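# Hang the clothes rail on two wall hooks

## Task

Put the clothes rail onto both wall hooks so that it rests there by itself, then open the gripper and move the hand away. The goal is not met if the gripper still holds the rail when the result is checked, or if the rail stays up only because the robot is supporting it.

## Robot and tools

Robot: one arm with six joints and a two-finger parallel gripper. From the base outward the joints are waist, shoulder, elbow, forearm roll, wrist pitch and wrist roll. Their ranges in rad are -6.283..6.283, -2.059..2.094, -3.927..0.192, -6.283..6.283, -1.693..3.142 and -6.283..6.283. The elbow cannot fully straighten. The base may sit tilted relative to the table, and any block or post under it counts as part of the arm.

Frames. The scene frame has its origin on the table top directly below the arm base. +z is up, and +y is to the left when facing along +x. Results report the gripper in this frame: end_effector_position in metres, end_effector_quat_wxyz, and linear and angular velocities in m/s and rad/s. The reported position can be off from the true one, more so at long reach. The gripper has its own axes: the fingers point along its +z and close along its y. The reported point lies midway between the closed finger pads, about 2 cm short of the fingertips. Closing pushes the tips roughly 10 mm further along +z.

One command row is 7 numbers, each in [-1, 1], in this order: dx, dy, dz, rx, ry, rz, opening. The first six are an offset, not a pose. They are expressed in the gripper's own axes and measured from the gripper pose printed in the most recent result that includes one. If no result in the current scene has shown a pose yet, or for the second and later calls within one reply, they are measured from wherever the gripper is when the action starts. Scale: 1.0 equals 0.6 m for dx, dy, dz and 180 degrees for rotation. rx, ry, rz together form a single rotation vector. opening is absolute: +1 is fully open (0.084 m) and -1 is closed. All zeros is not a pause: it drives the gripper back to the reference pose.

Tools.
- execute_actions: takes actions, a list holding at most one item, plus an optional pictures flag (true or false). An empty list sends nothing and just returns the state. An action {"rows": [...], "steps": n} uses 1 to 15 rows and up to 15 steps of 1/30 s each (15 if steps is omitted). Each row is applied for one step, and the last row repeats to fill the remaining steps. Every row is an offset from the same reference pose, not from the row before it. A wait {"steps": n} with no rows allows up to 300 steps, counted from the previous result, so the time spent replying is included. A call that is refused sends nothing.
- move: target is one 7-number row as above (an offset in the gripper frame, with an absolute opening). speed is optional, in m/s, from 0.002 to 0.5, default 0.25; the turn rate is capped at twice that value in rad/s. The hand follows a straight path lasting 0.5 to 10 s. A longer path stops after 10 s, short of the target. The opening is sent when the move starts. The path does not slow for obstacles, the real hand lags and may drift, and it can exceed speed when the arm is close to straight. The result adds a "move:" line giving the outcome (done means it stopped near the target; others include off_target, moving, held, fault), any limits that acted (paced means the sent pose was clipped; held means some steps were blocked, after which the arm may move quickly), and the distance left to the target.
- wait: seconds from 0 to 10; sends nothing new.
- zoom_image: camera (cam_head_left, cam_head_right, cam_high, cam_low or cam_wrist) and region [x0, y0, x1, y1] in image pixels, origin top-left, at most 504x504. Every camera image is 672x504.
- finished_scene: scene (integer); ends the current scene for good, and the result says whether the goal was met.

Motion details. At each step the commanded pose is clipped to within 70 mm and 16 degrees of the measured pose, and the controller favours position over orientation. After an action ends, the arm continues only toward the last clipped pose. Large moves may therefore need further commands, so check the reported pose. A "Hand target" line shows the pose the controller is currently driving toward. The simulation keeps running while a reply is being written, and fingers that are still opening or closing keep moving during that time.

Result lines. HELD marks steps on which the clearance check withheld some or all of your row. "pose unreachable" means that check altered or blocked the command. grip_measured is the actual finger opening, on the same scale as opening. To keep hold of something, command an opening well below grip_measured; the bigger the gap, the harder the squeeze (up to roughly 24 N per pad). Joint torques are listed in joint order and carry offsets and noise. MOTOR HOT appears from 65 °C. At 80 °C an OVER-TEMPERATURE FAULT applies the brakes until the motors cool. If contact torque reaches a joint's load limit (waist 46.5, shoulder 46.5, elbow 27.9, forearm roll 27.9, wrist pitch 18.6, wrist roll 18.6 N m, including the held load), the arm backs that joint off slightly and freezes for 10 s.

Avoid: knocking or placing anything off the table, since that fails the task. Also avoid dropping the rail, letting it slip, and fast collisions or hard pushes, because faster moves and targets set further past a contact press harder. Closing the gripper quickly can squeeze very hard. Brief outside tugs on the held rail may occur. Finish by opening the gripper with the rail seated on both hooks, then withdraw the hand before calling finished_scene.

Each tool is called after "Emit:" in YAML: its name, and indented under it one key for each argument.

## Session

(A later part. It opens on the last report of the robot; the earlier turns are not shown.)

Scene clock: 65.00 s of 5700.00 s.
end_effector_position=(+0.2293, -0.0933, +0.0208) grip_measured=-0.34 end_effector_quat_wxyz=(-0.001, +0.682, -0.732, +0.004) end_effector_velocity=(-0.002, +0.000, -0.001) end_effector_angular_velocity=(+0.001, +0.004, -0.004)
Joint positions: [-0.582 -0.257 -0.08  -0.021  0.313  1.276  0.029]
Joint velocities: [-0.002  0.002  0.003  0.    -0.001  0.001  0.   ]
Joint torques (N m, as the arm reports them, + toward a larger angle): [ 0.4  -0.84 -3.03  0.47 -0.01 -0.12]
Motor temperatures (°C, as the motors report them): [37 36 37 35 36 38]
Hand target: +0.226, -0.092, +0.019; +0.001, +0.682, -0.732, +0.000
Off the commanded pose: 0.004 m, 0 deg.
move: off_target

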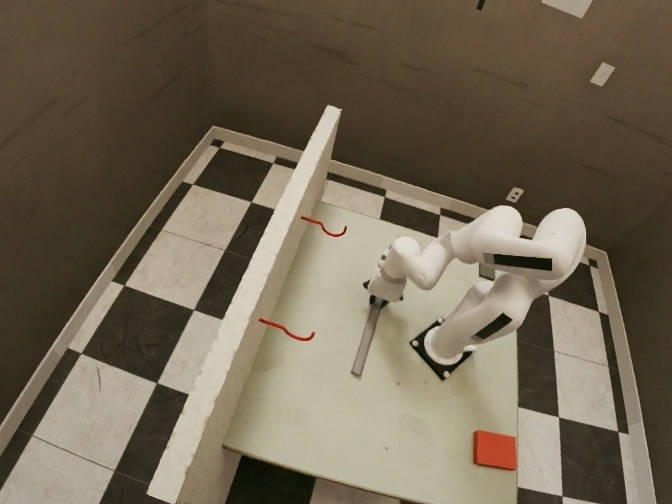

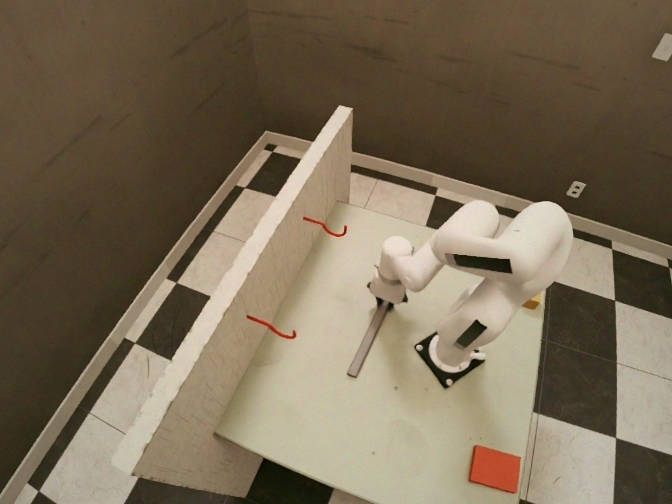

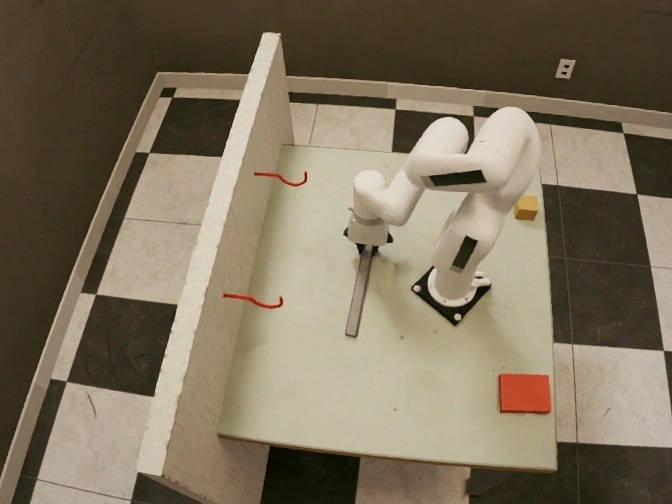

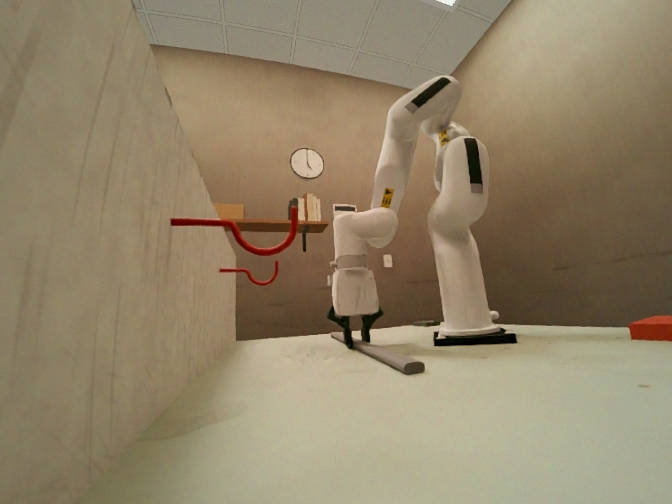

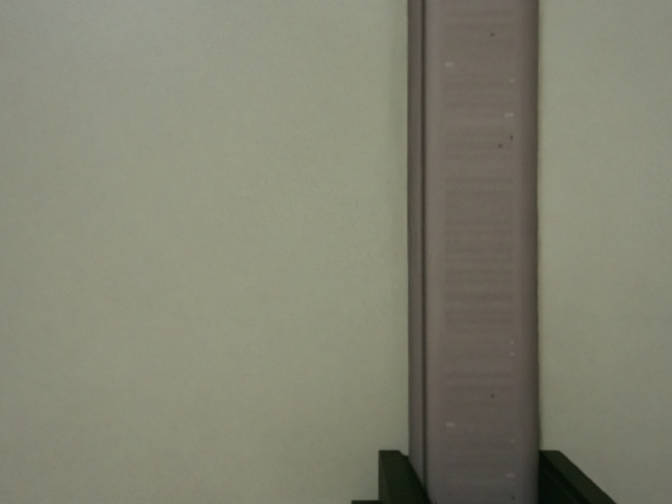

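Emit:
move:
  target: [-0.15,-0.157,-0.43,0,0,-0.0225,-1]
  speed: 0.15

Emit:
move:
  target: [0,-0.172,0.01,0,0,0,-1]
  speed: 0.12

Scene clock: 71.23 s of 5700.00 s.
end_effector_position=(+0.3284, -0.0085, +0.2783) grip_measured=-0.34 end_effector_quat_wxyz=(-0.001, +0.707, -0.707, +0.002) end_effector_velocity=(+0.002, +0.000, +0.004) end_effector_angular_velocity=(+0.000, -0.003, -0.001)
Joint positions: [-0.205 -0.562 -0.73  -0.013  1.273  1.564  0.029]
Joint velocities: [ 0.001  0.004 -0.013  0.     0.007  0.002  0.   ]
Joint torques (N m, as the arm reports them, + toward a larger angle): [  0.33  -6.89 -15.53   0.25  -1.52  -0.18]
Motor temperatures (°C, as the motors report them): [37 36 37 35 36 38]
Hand target: +0.329, -0.008, +0.279; -0.001, +0.707, -0.707, +0.003
Off the commanded pose: 0.001 m, 0 deg.
After step 90, 0.87 s passed at rest.
move: done

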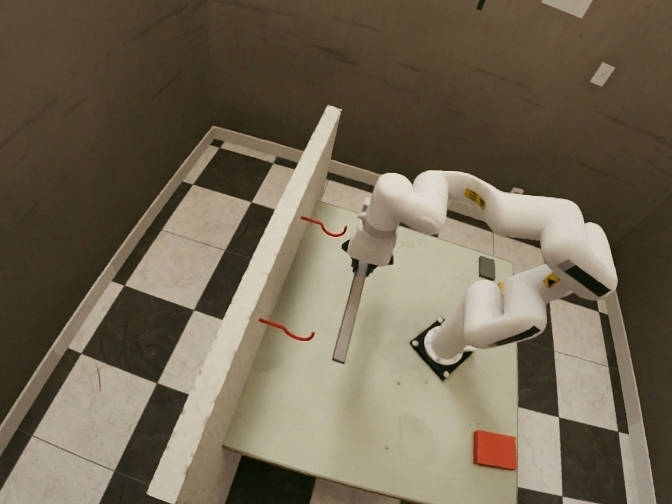

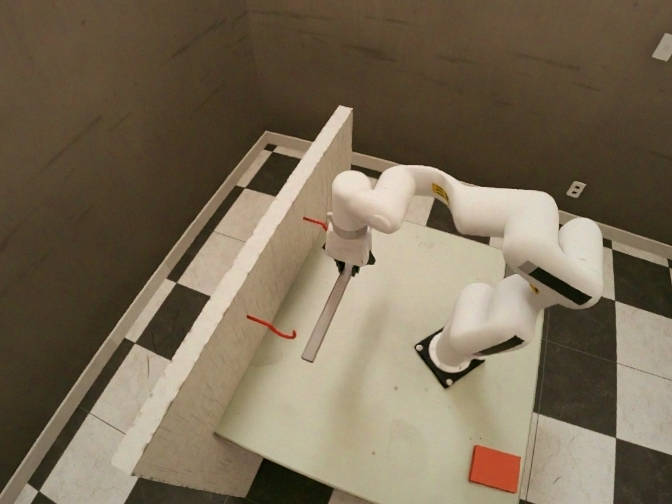

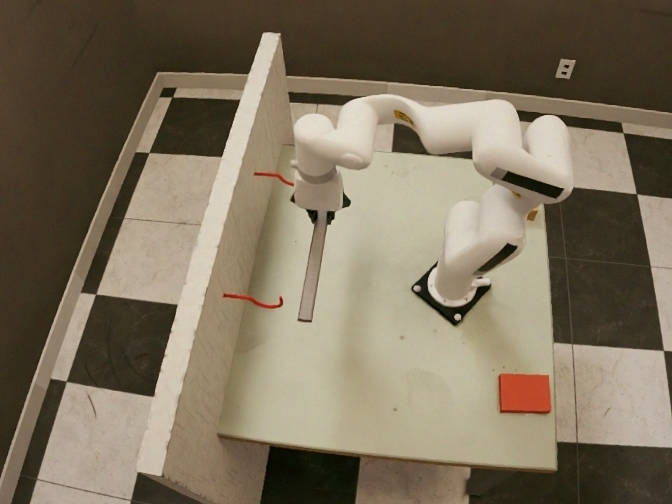

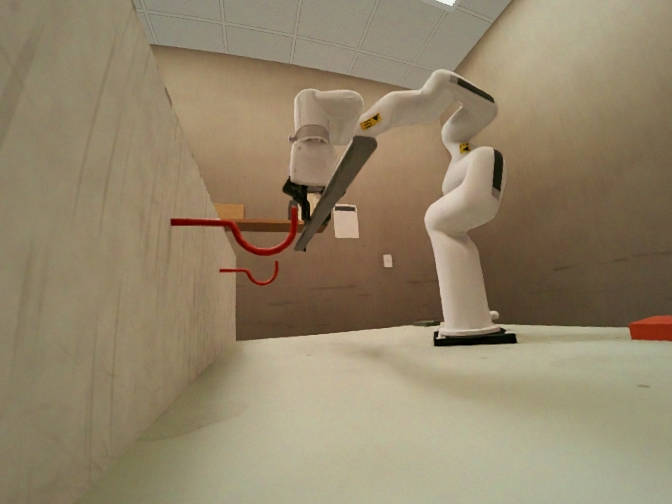

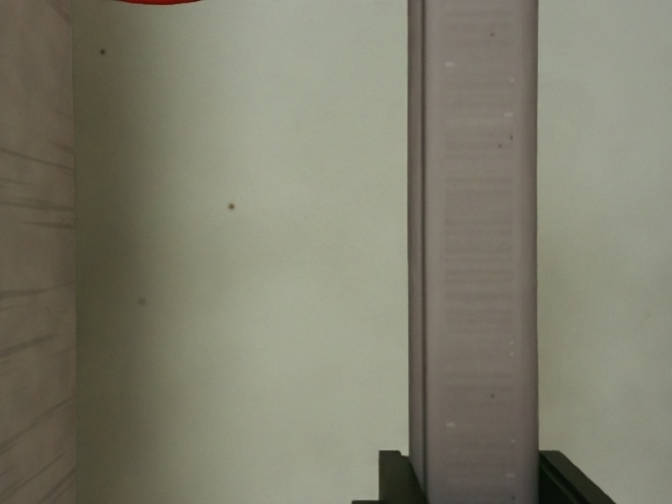

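Scene clock: 72.57 s of 5700.00 s.
end_effector_position=(+0.4314, -0.0085, +0.2727) grip_measured=-0.34 end_effector_quat_wxyz=(-0.001, +0.707, -0.707, +0.003) end_effector_velocity=(+0.001, +0.000, -0.001) end_effector_angular_velocity=(+0.001, +0.002, -0.000)
Joint positions: [-0.203 -0.189 -1.032 -0.013  1.203  1.567  0.029]
Joint velocities: [ 0.     0.006 -0.006  0.001  0.002  0.    -0.   ]
Joint torques (N m, as the arm reports them, + toward a larger angle): [  0.36 -12.73 -15.52   0.21  -1.48  -0.23]
Motor temperatures (°C, as the motors report them): [37 36 37 35 36 38]
Hand target: +0.432, -0.008, +0.273; -0.001, +0.707, -0.707, +0.002
Off the commanded pose: 0.000 m, 0 deg.
move: done

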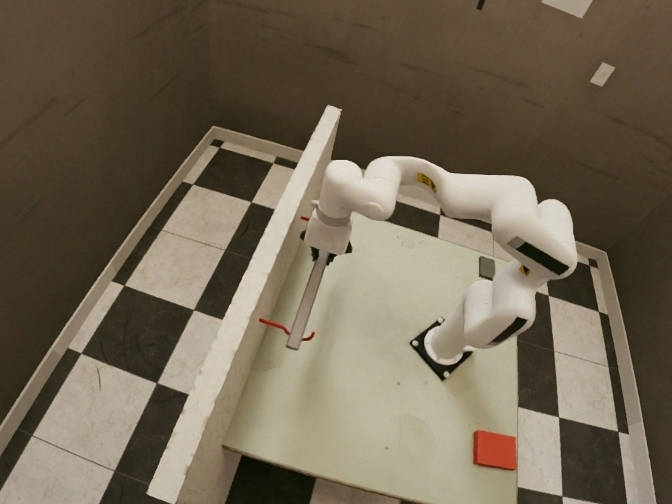

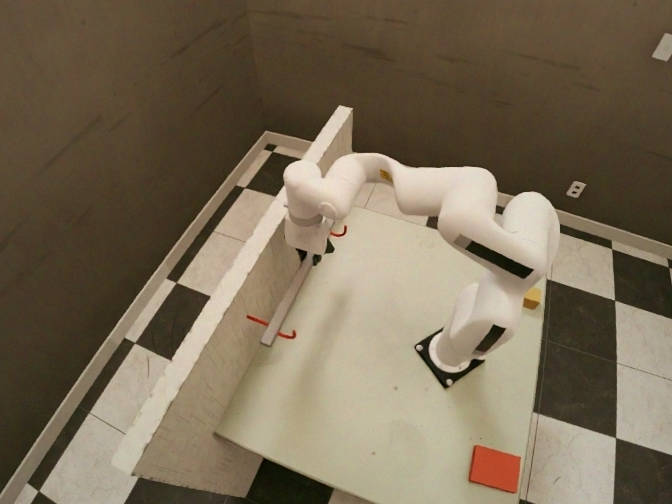

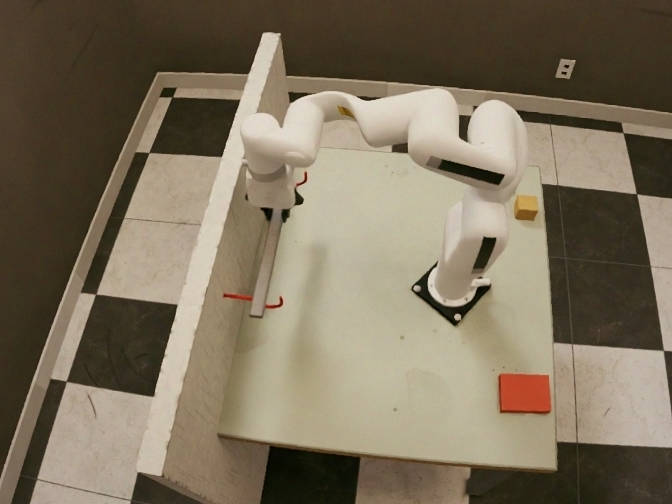

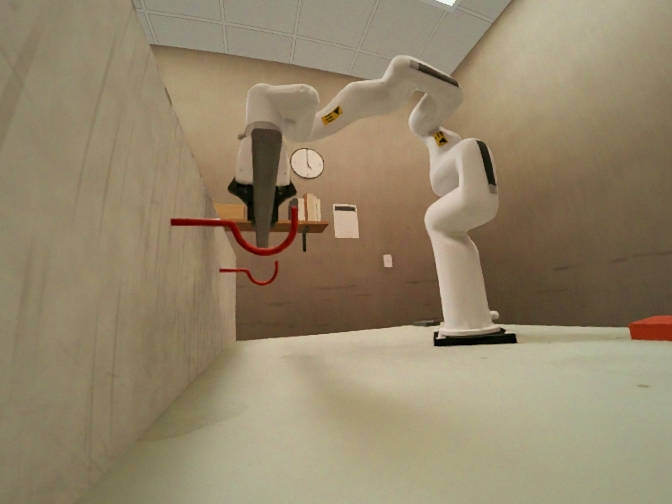

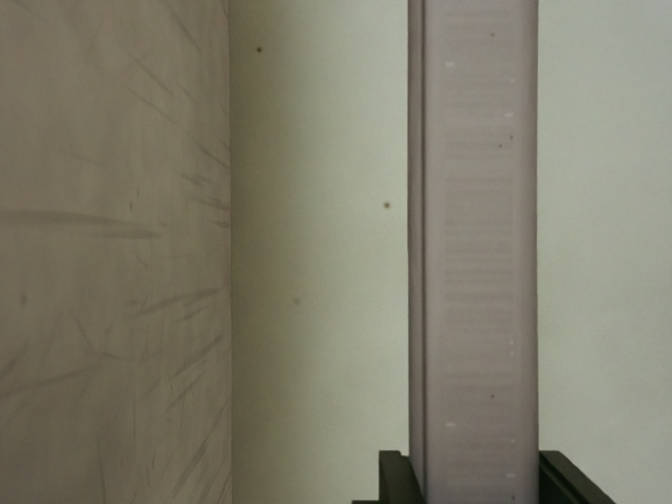

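Emit:
move:
  target: [0.01,0,0.13,0,0,0,-1]
  speed: 0.05

Emit:
move:
  target: [0,0,0.012,0,0,0,-1]
  speed: 0.01

Scene clock: 77.20 s of 5700.00 s.
end_effector_position=(+0.4318, -0.0148, +0.1951) grip_measured=-0.34 end_effector_quat_wxyz=(-0.001, +0.707, -0.707, +0.003) end_effector_velocity=(+0.000, -0.000, -0.001) end_effector_angular_velocity=(-0.001, -0.001, -0.000)
Joint positions: [-0.22  -0.119 -0.876 -0.015  0.976  1.554  0.029]
Joint velocities: [-0.001  0.001  0.001 -0.001 -0.004 -0.    -0.   ]
Joint torques (N m, as the arm reports them, + toward a larger angle): [  0.3  -13.   -15.07   0.3   -1.58  -0.24]
Motor temperatures (°C, as the motors report them): [37 36 37 35 36 38]
Hand target: +0.432, -0.015, +0.195; -0.001, +0.707, -0.707, +0.003
Off the commanded pose: 0.000 m, 0 deg.
move: done

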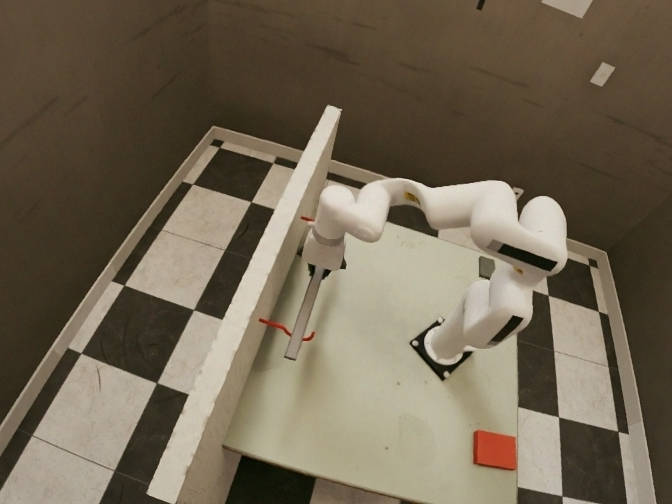

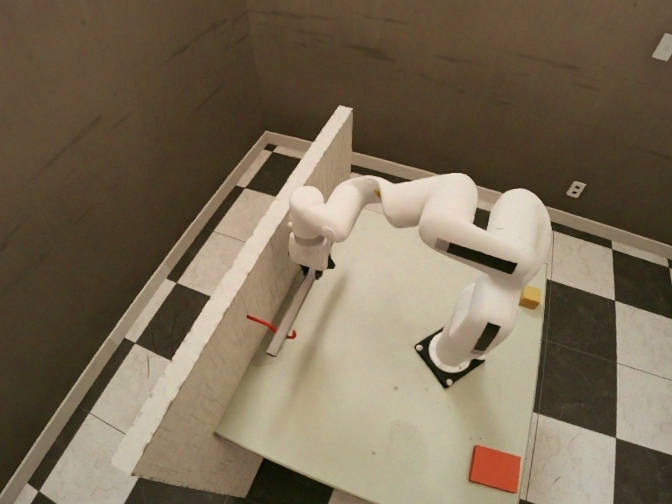

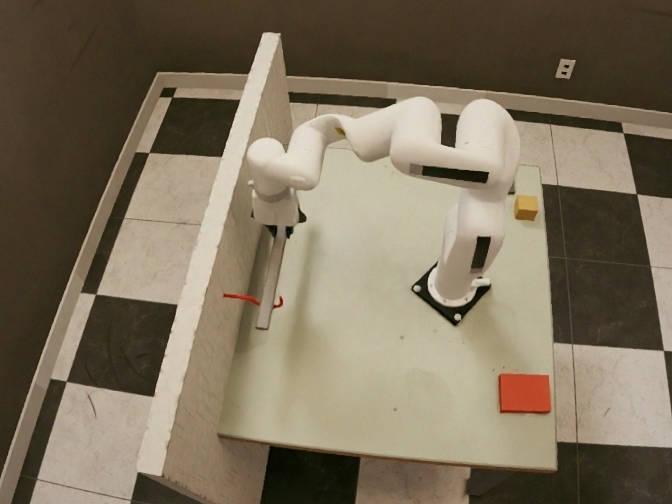

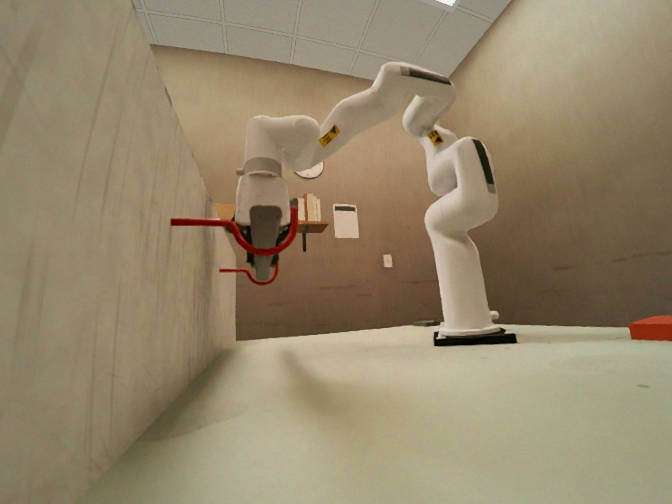

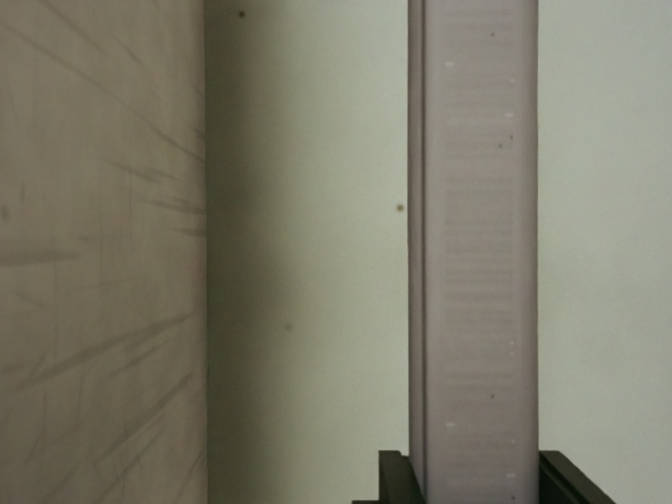

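Scene clock: 78.13 s of 5700.00 s.
end_effector_position=(+0.4318, -0.0149, +0.1879) grip_measured=-0.34 end_effector_quat_wxyz=(-0.001, +0.707, -0.707, +0.003) end_effector_velocity=(+0.001, -0.001, -0.001) end_effector_angular_velocity=(+0.000, -0.003, -0.004)
Joint positions: [-0.221 -0.11  -0.864 -0.015  0.955  1.554  0.029]
Joint velocities: [-0.002  0.002  0.001  0.    -0.005  0.001  0.   ]
Joint torques (N m, as the arm reports them, + toward a larger angle): [  0.59 -13.16 -14.76   0.27  -1.52  -0.2 ]
Motor temperatures (°C, as the motors report them): [37 36 37 35 36 38]
Hand target: +0.432, -0.015, +0.188; -0.001, +0.707, -0.707, +0.003
Off the commanded pose: 0.000 m, 0 deg.
move: done

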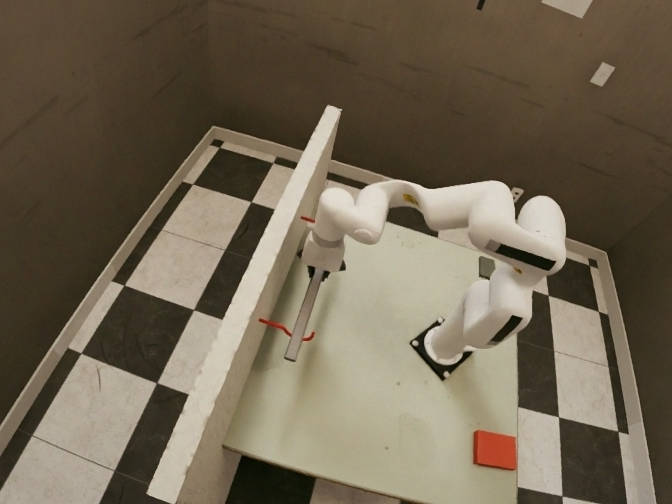

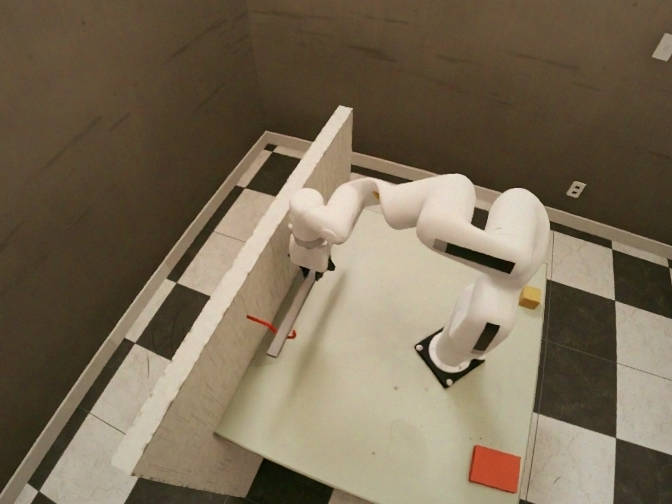

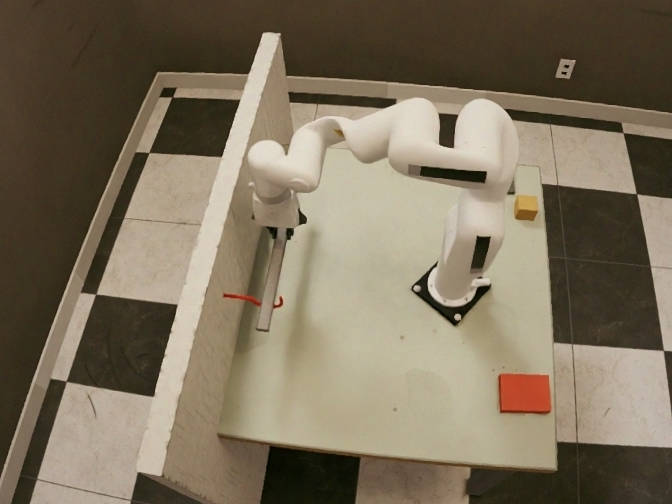

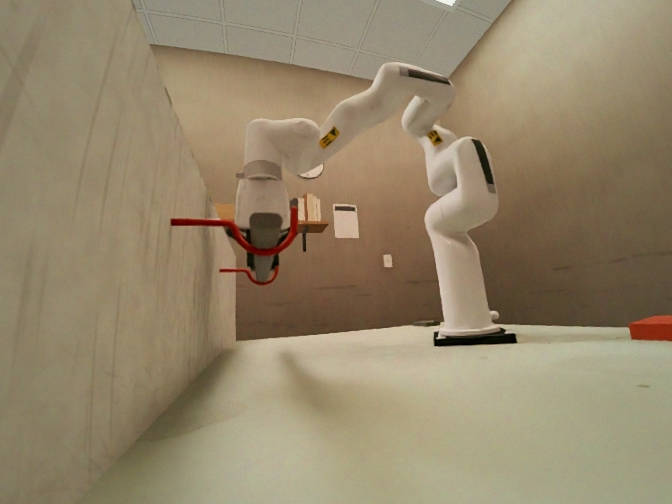

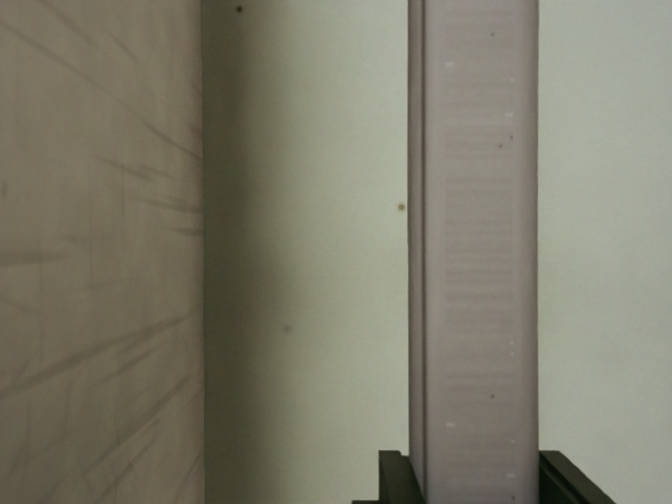

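Emit:
move:
  target: [0,0,0.009,0,0,0,-1]
  speed: 0.01

Scene clock: 80.67 s of 5700.00 s.
end_effector_position=(+0.4322, -0.0149, +0.1840) grip_measured=-0.34 end_effector_quat_wxyz=(-0.002, +0.707, -0.707, +0.004) end_effector_velocity=(-0.001, -0.001, -0.005) end_effector_angular_velocity=(-0.001, +0.005, -0.001)
Joint positions: [-0.221 -0.105 -0.857 -0.015  0.941  1.554  0.029]
Joint velocities: [-0.002  0.007  0.006 -0.002 -0.008 -0.     0.   ]
Joint torques (N m, as the arm reports them, + toward a larger angle): [  0.4   -9.15 -12.94   0.44  -2.72  -0.1 ]
Motor temperatures (°C, as the motors report them): [37 36 37 35 36 38]
Hand target: +0.432, -0.015, +0.183; -0.001, +0.707, -0.707, +0.003
Off the commanded pose: 0.002 m, 0 deg.
move: done

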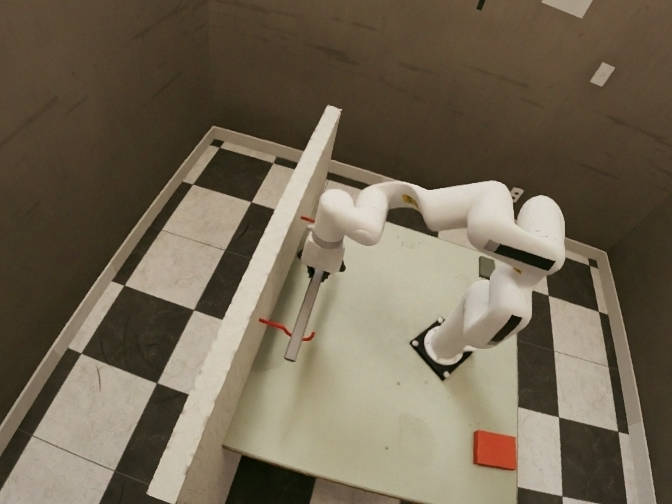

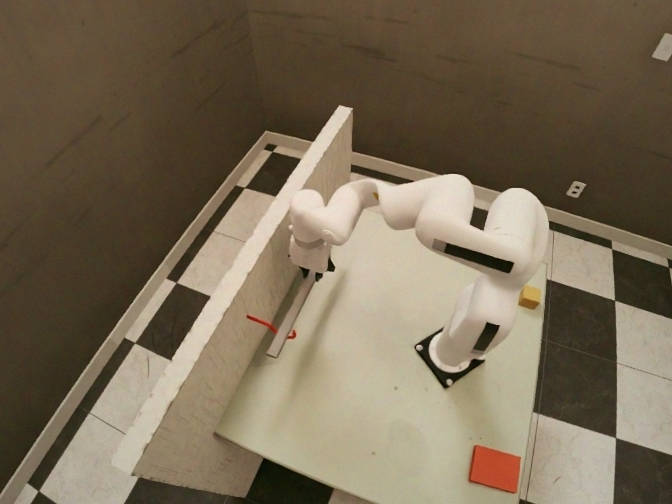

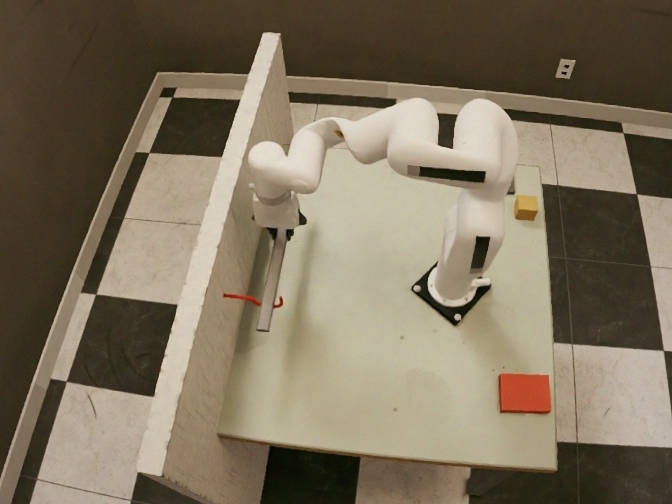

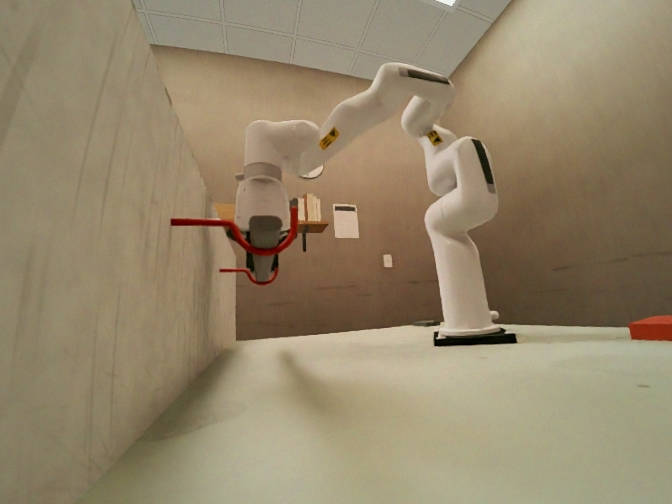

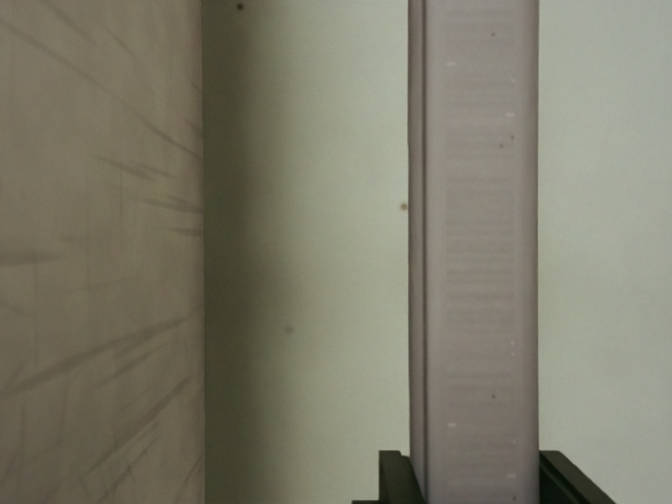

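Emit:
move:
  target: [0,0,0,0,0,0,0.4]

Emit:
move:
  target: [0,0.05,-0.25,0,0,0,0.4]
  speed: 0.15

Scene clock: 84.80 s of 5700.00 s.
end_effector_position=(+0.4322, -0.0149, +0.1839) grip_measured=+0.39 end_effector_quat_wxyz=(-0.002, +0.707, -0.707, +0.003) end_effector_velocity=(+0.000, -0.001, +0.001) end_effector_angular_velocity=(-0.001, -0.001, +0.001)
Joint positions: [-0.221 -0.104 -0.857 -0.015  0.94   1.554  0.061]
Joint velocities: [-0.001 -0.002 -0.    -0.002  0.001 -0.001  0.   ]
Joint torques (N m, as the arm reports them, + toward a larger angle): [  0.32 -12.4  -13.96   0.22  -1.41  -0.23]
Motor temperatures (°C, as the motors report them): [37 36 37 35 36 38]
Hand target: +0.432, -0.015, +0.184; -0.002, +0.707, -0.707, +0.004
Off the commanded pose: 0.000 m, 0 deg.
After step 90, 0.43 s passed at rest.
move: done

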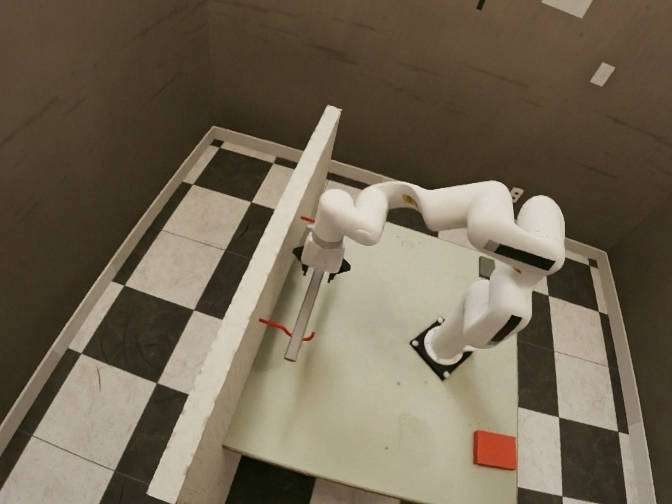

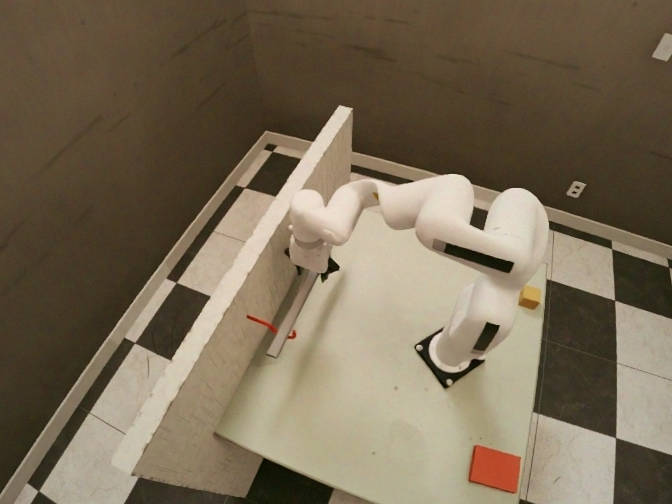

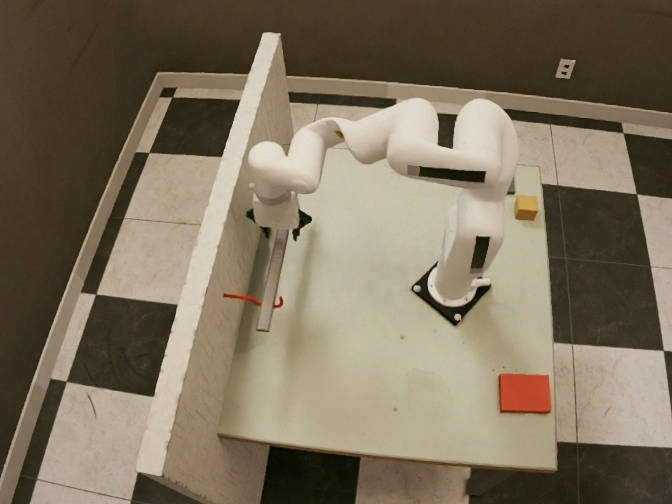

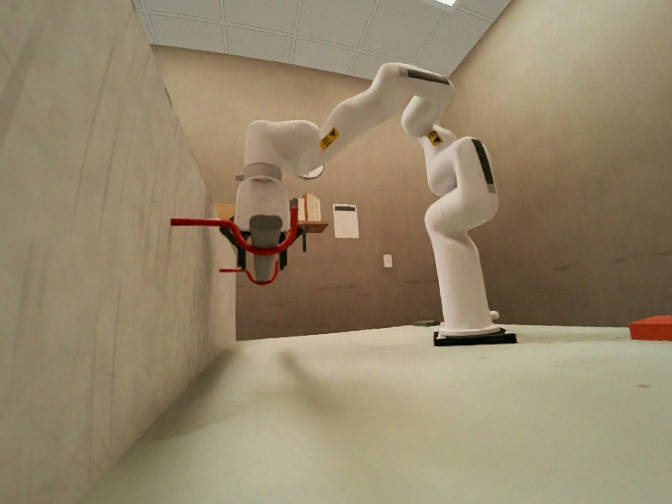

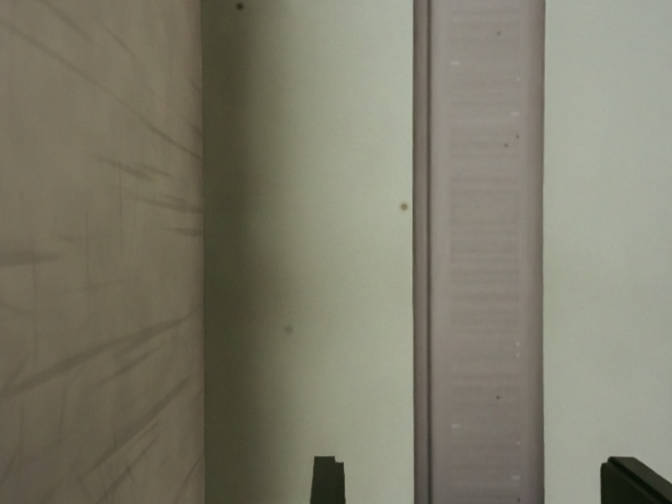

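Scene clock: 86.27 s of 5700.00 s.
end_effector_position=(+0.4012, -0.0142, +0.3330) grip_measured=+0.39 end_effector_quat_wxyz=(-0.001, +0.707, -0.707, +0.003) end_effector_velocity=(+0.000, +0.000, +0.005) end_effector_angular_velocity=(-0.001, -0.005, +0.002)
Joint positions: [-0.216 -0.306 -1.092 -0.012  1.378  1.551  0.061]
Joint velocities: [ 0.001 -0.003 -0.01  -0.001  0.008 -0.001  0.   ]
Joint torques (N m, as the arm reports them, + toward a larger angle): [  0.36  -9.72 -14.57   0.36  -1.43  -0.22]
Motor temperatures (°C, as the motors report them): [37 36 37 35 36 38]
Hand target: +0.401, -0.014, +0.334; -0.002, +0.707, -0.707, +0.003
Off the commanded pose: 0.001 m, 0 deg.
move: done

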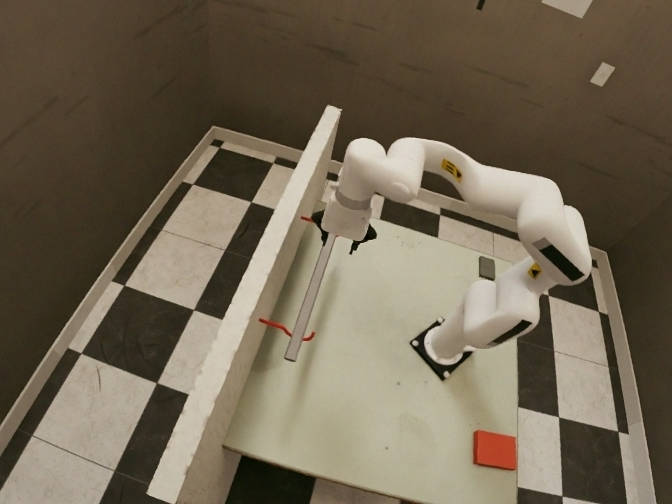

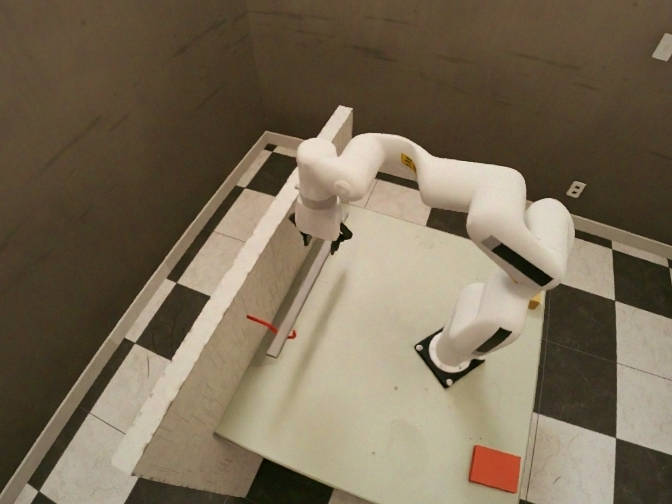

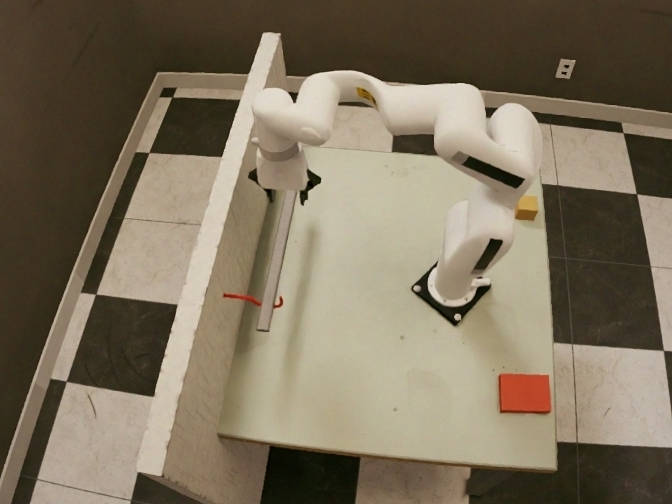

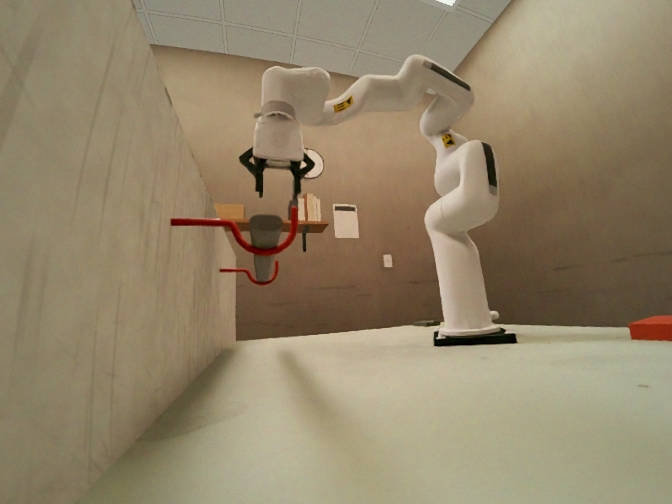

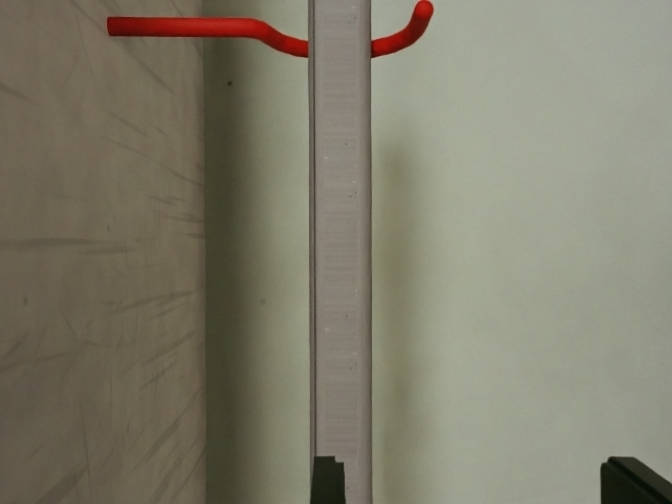

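Emit:
finished_scene:
  scene: 2

The scene is finished: the task was done.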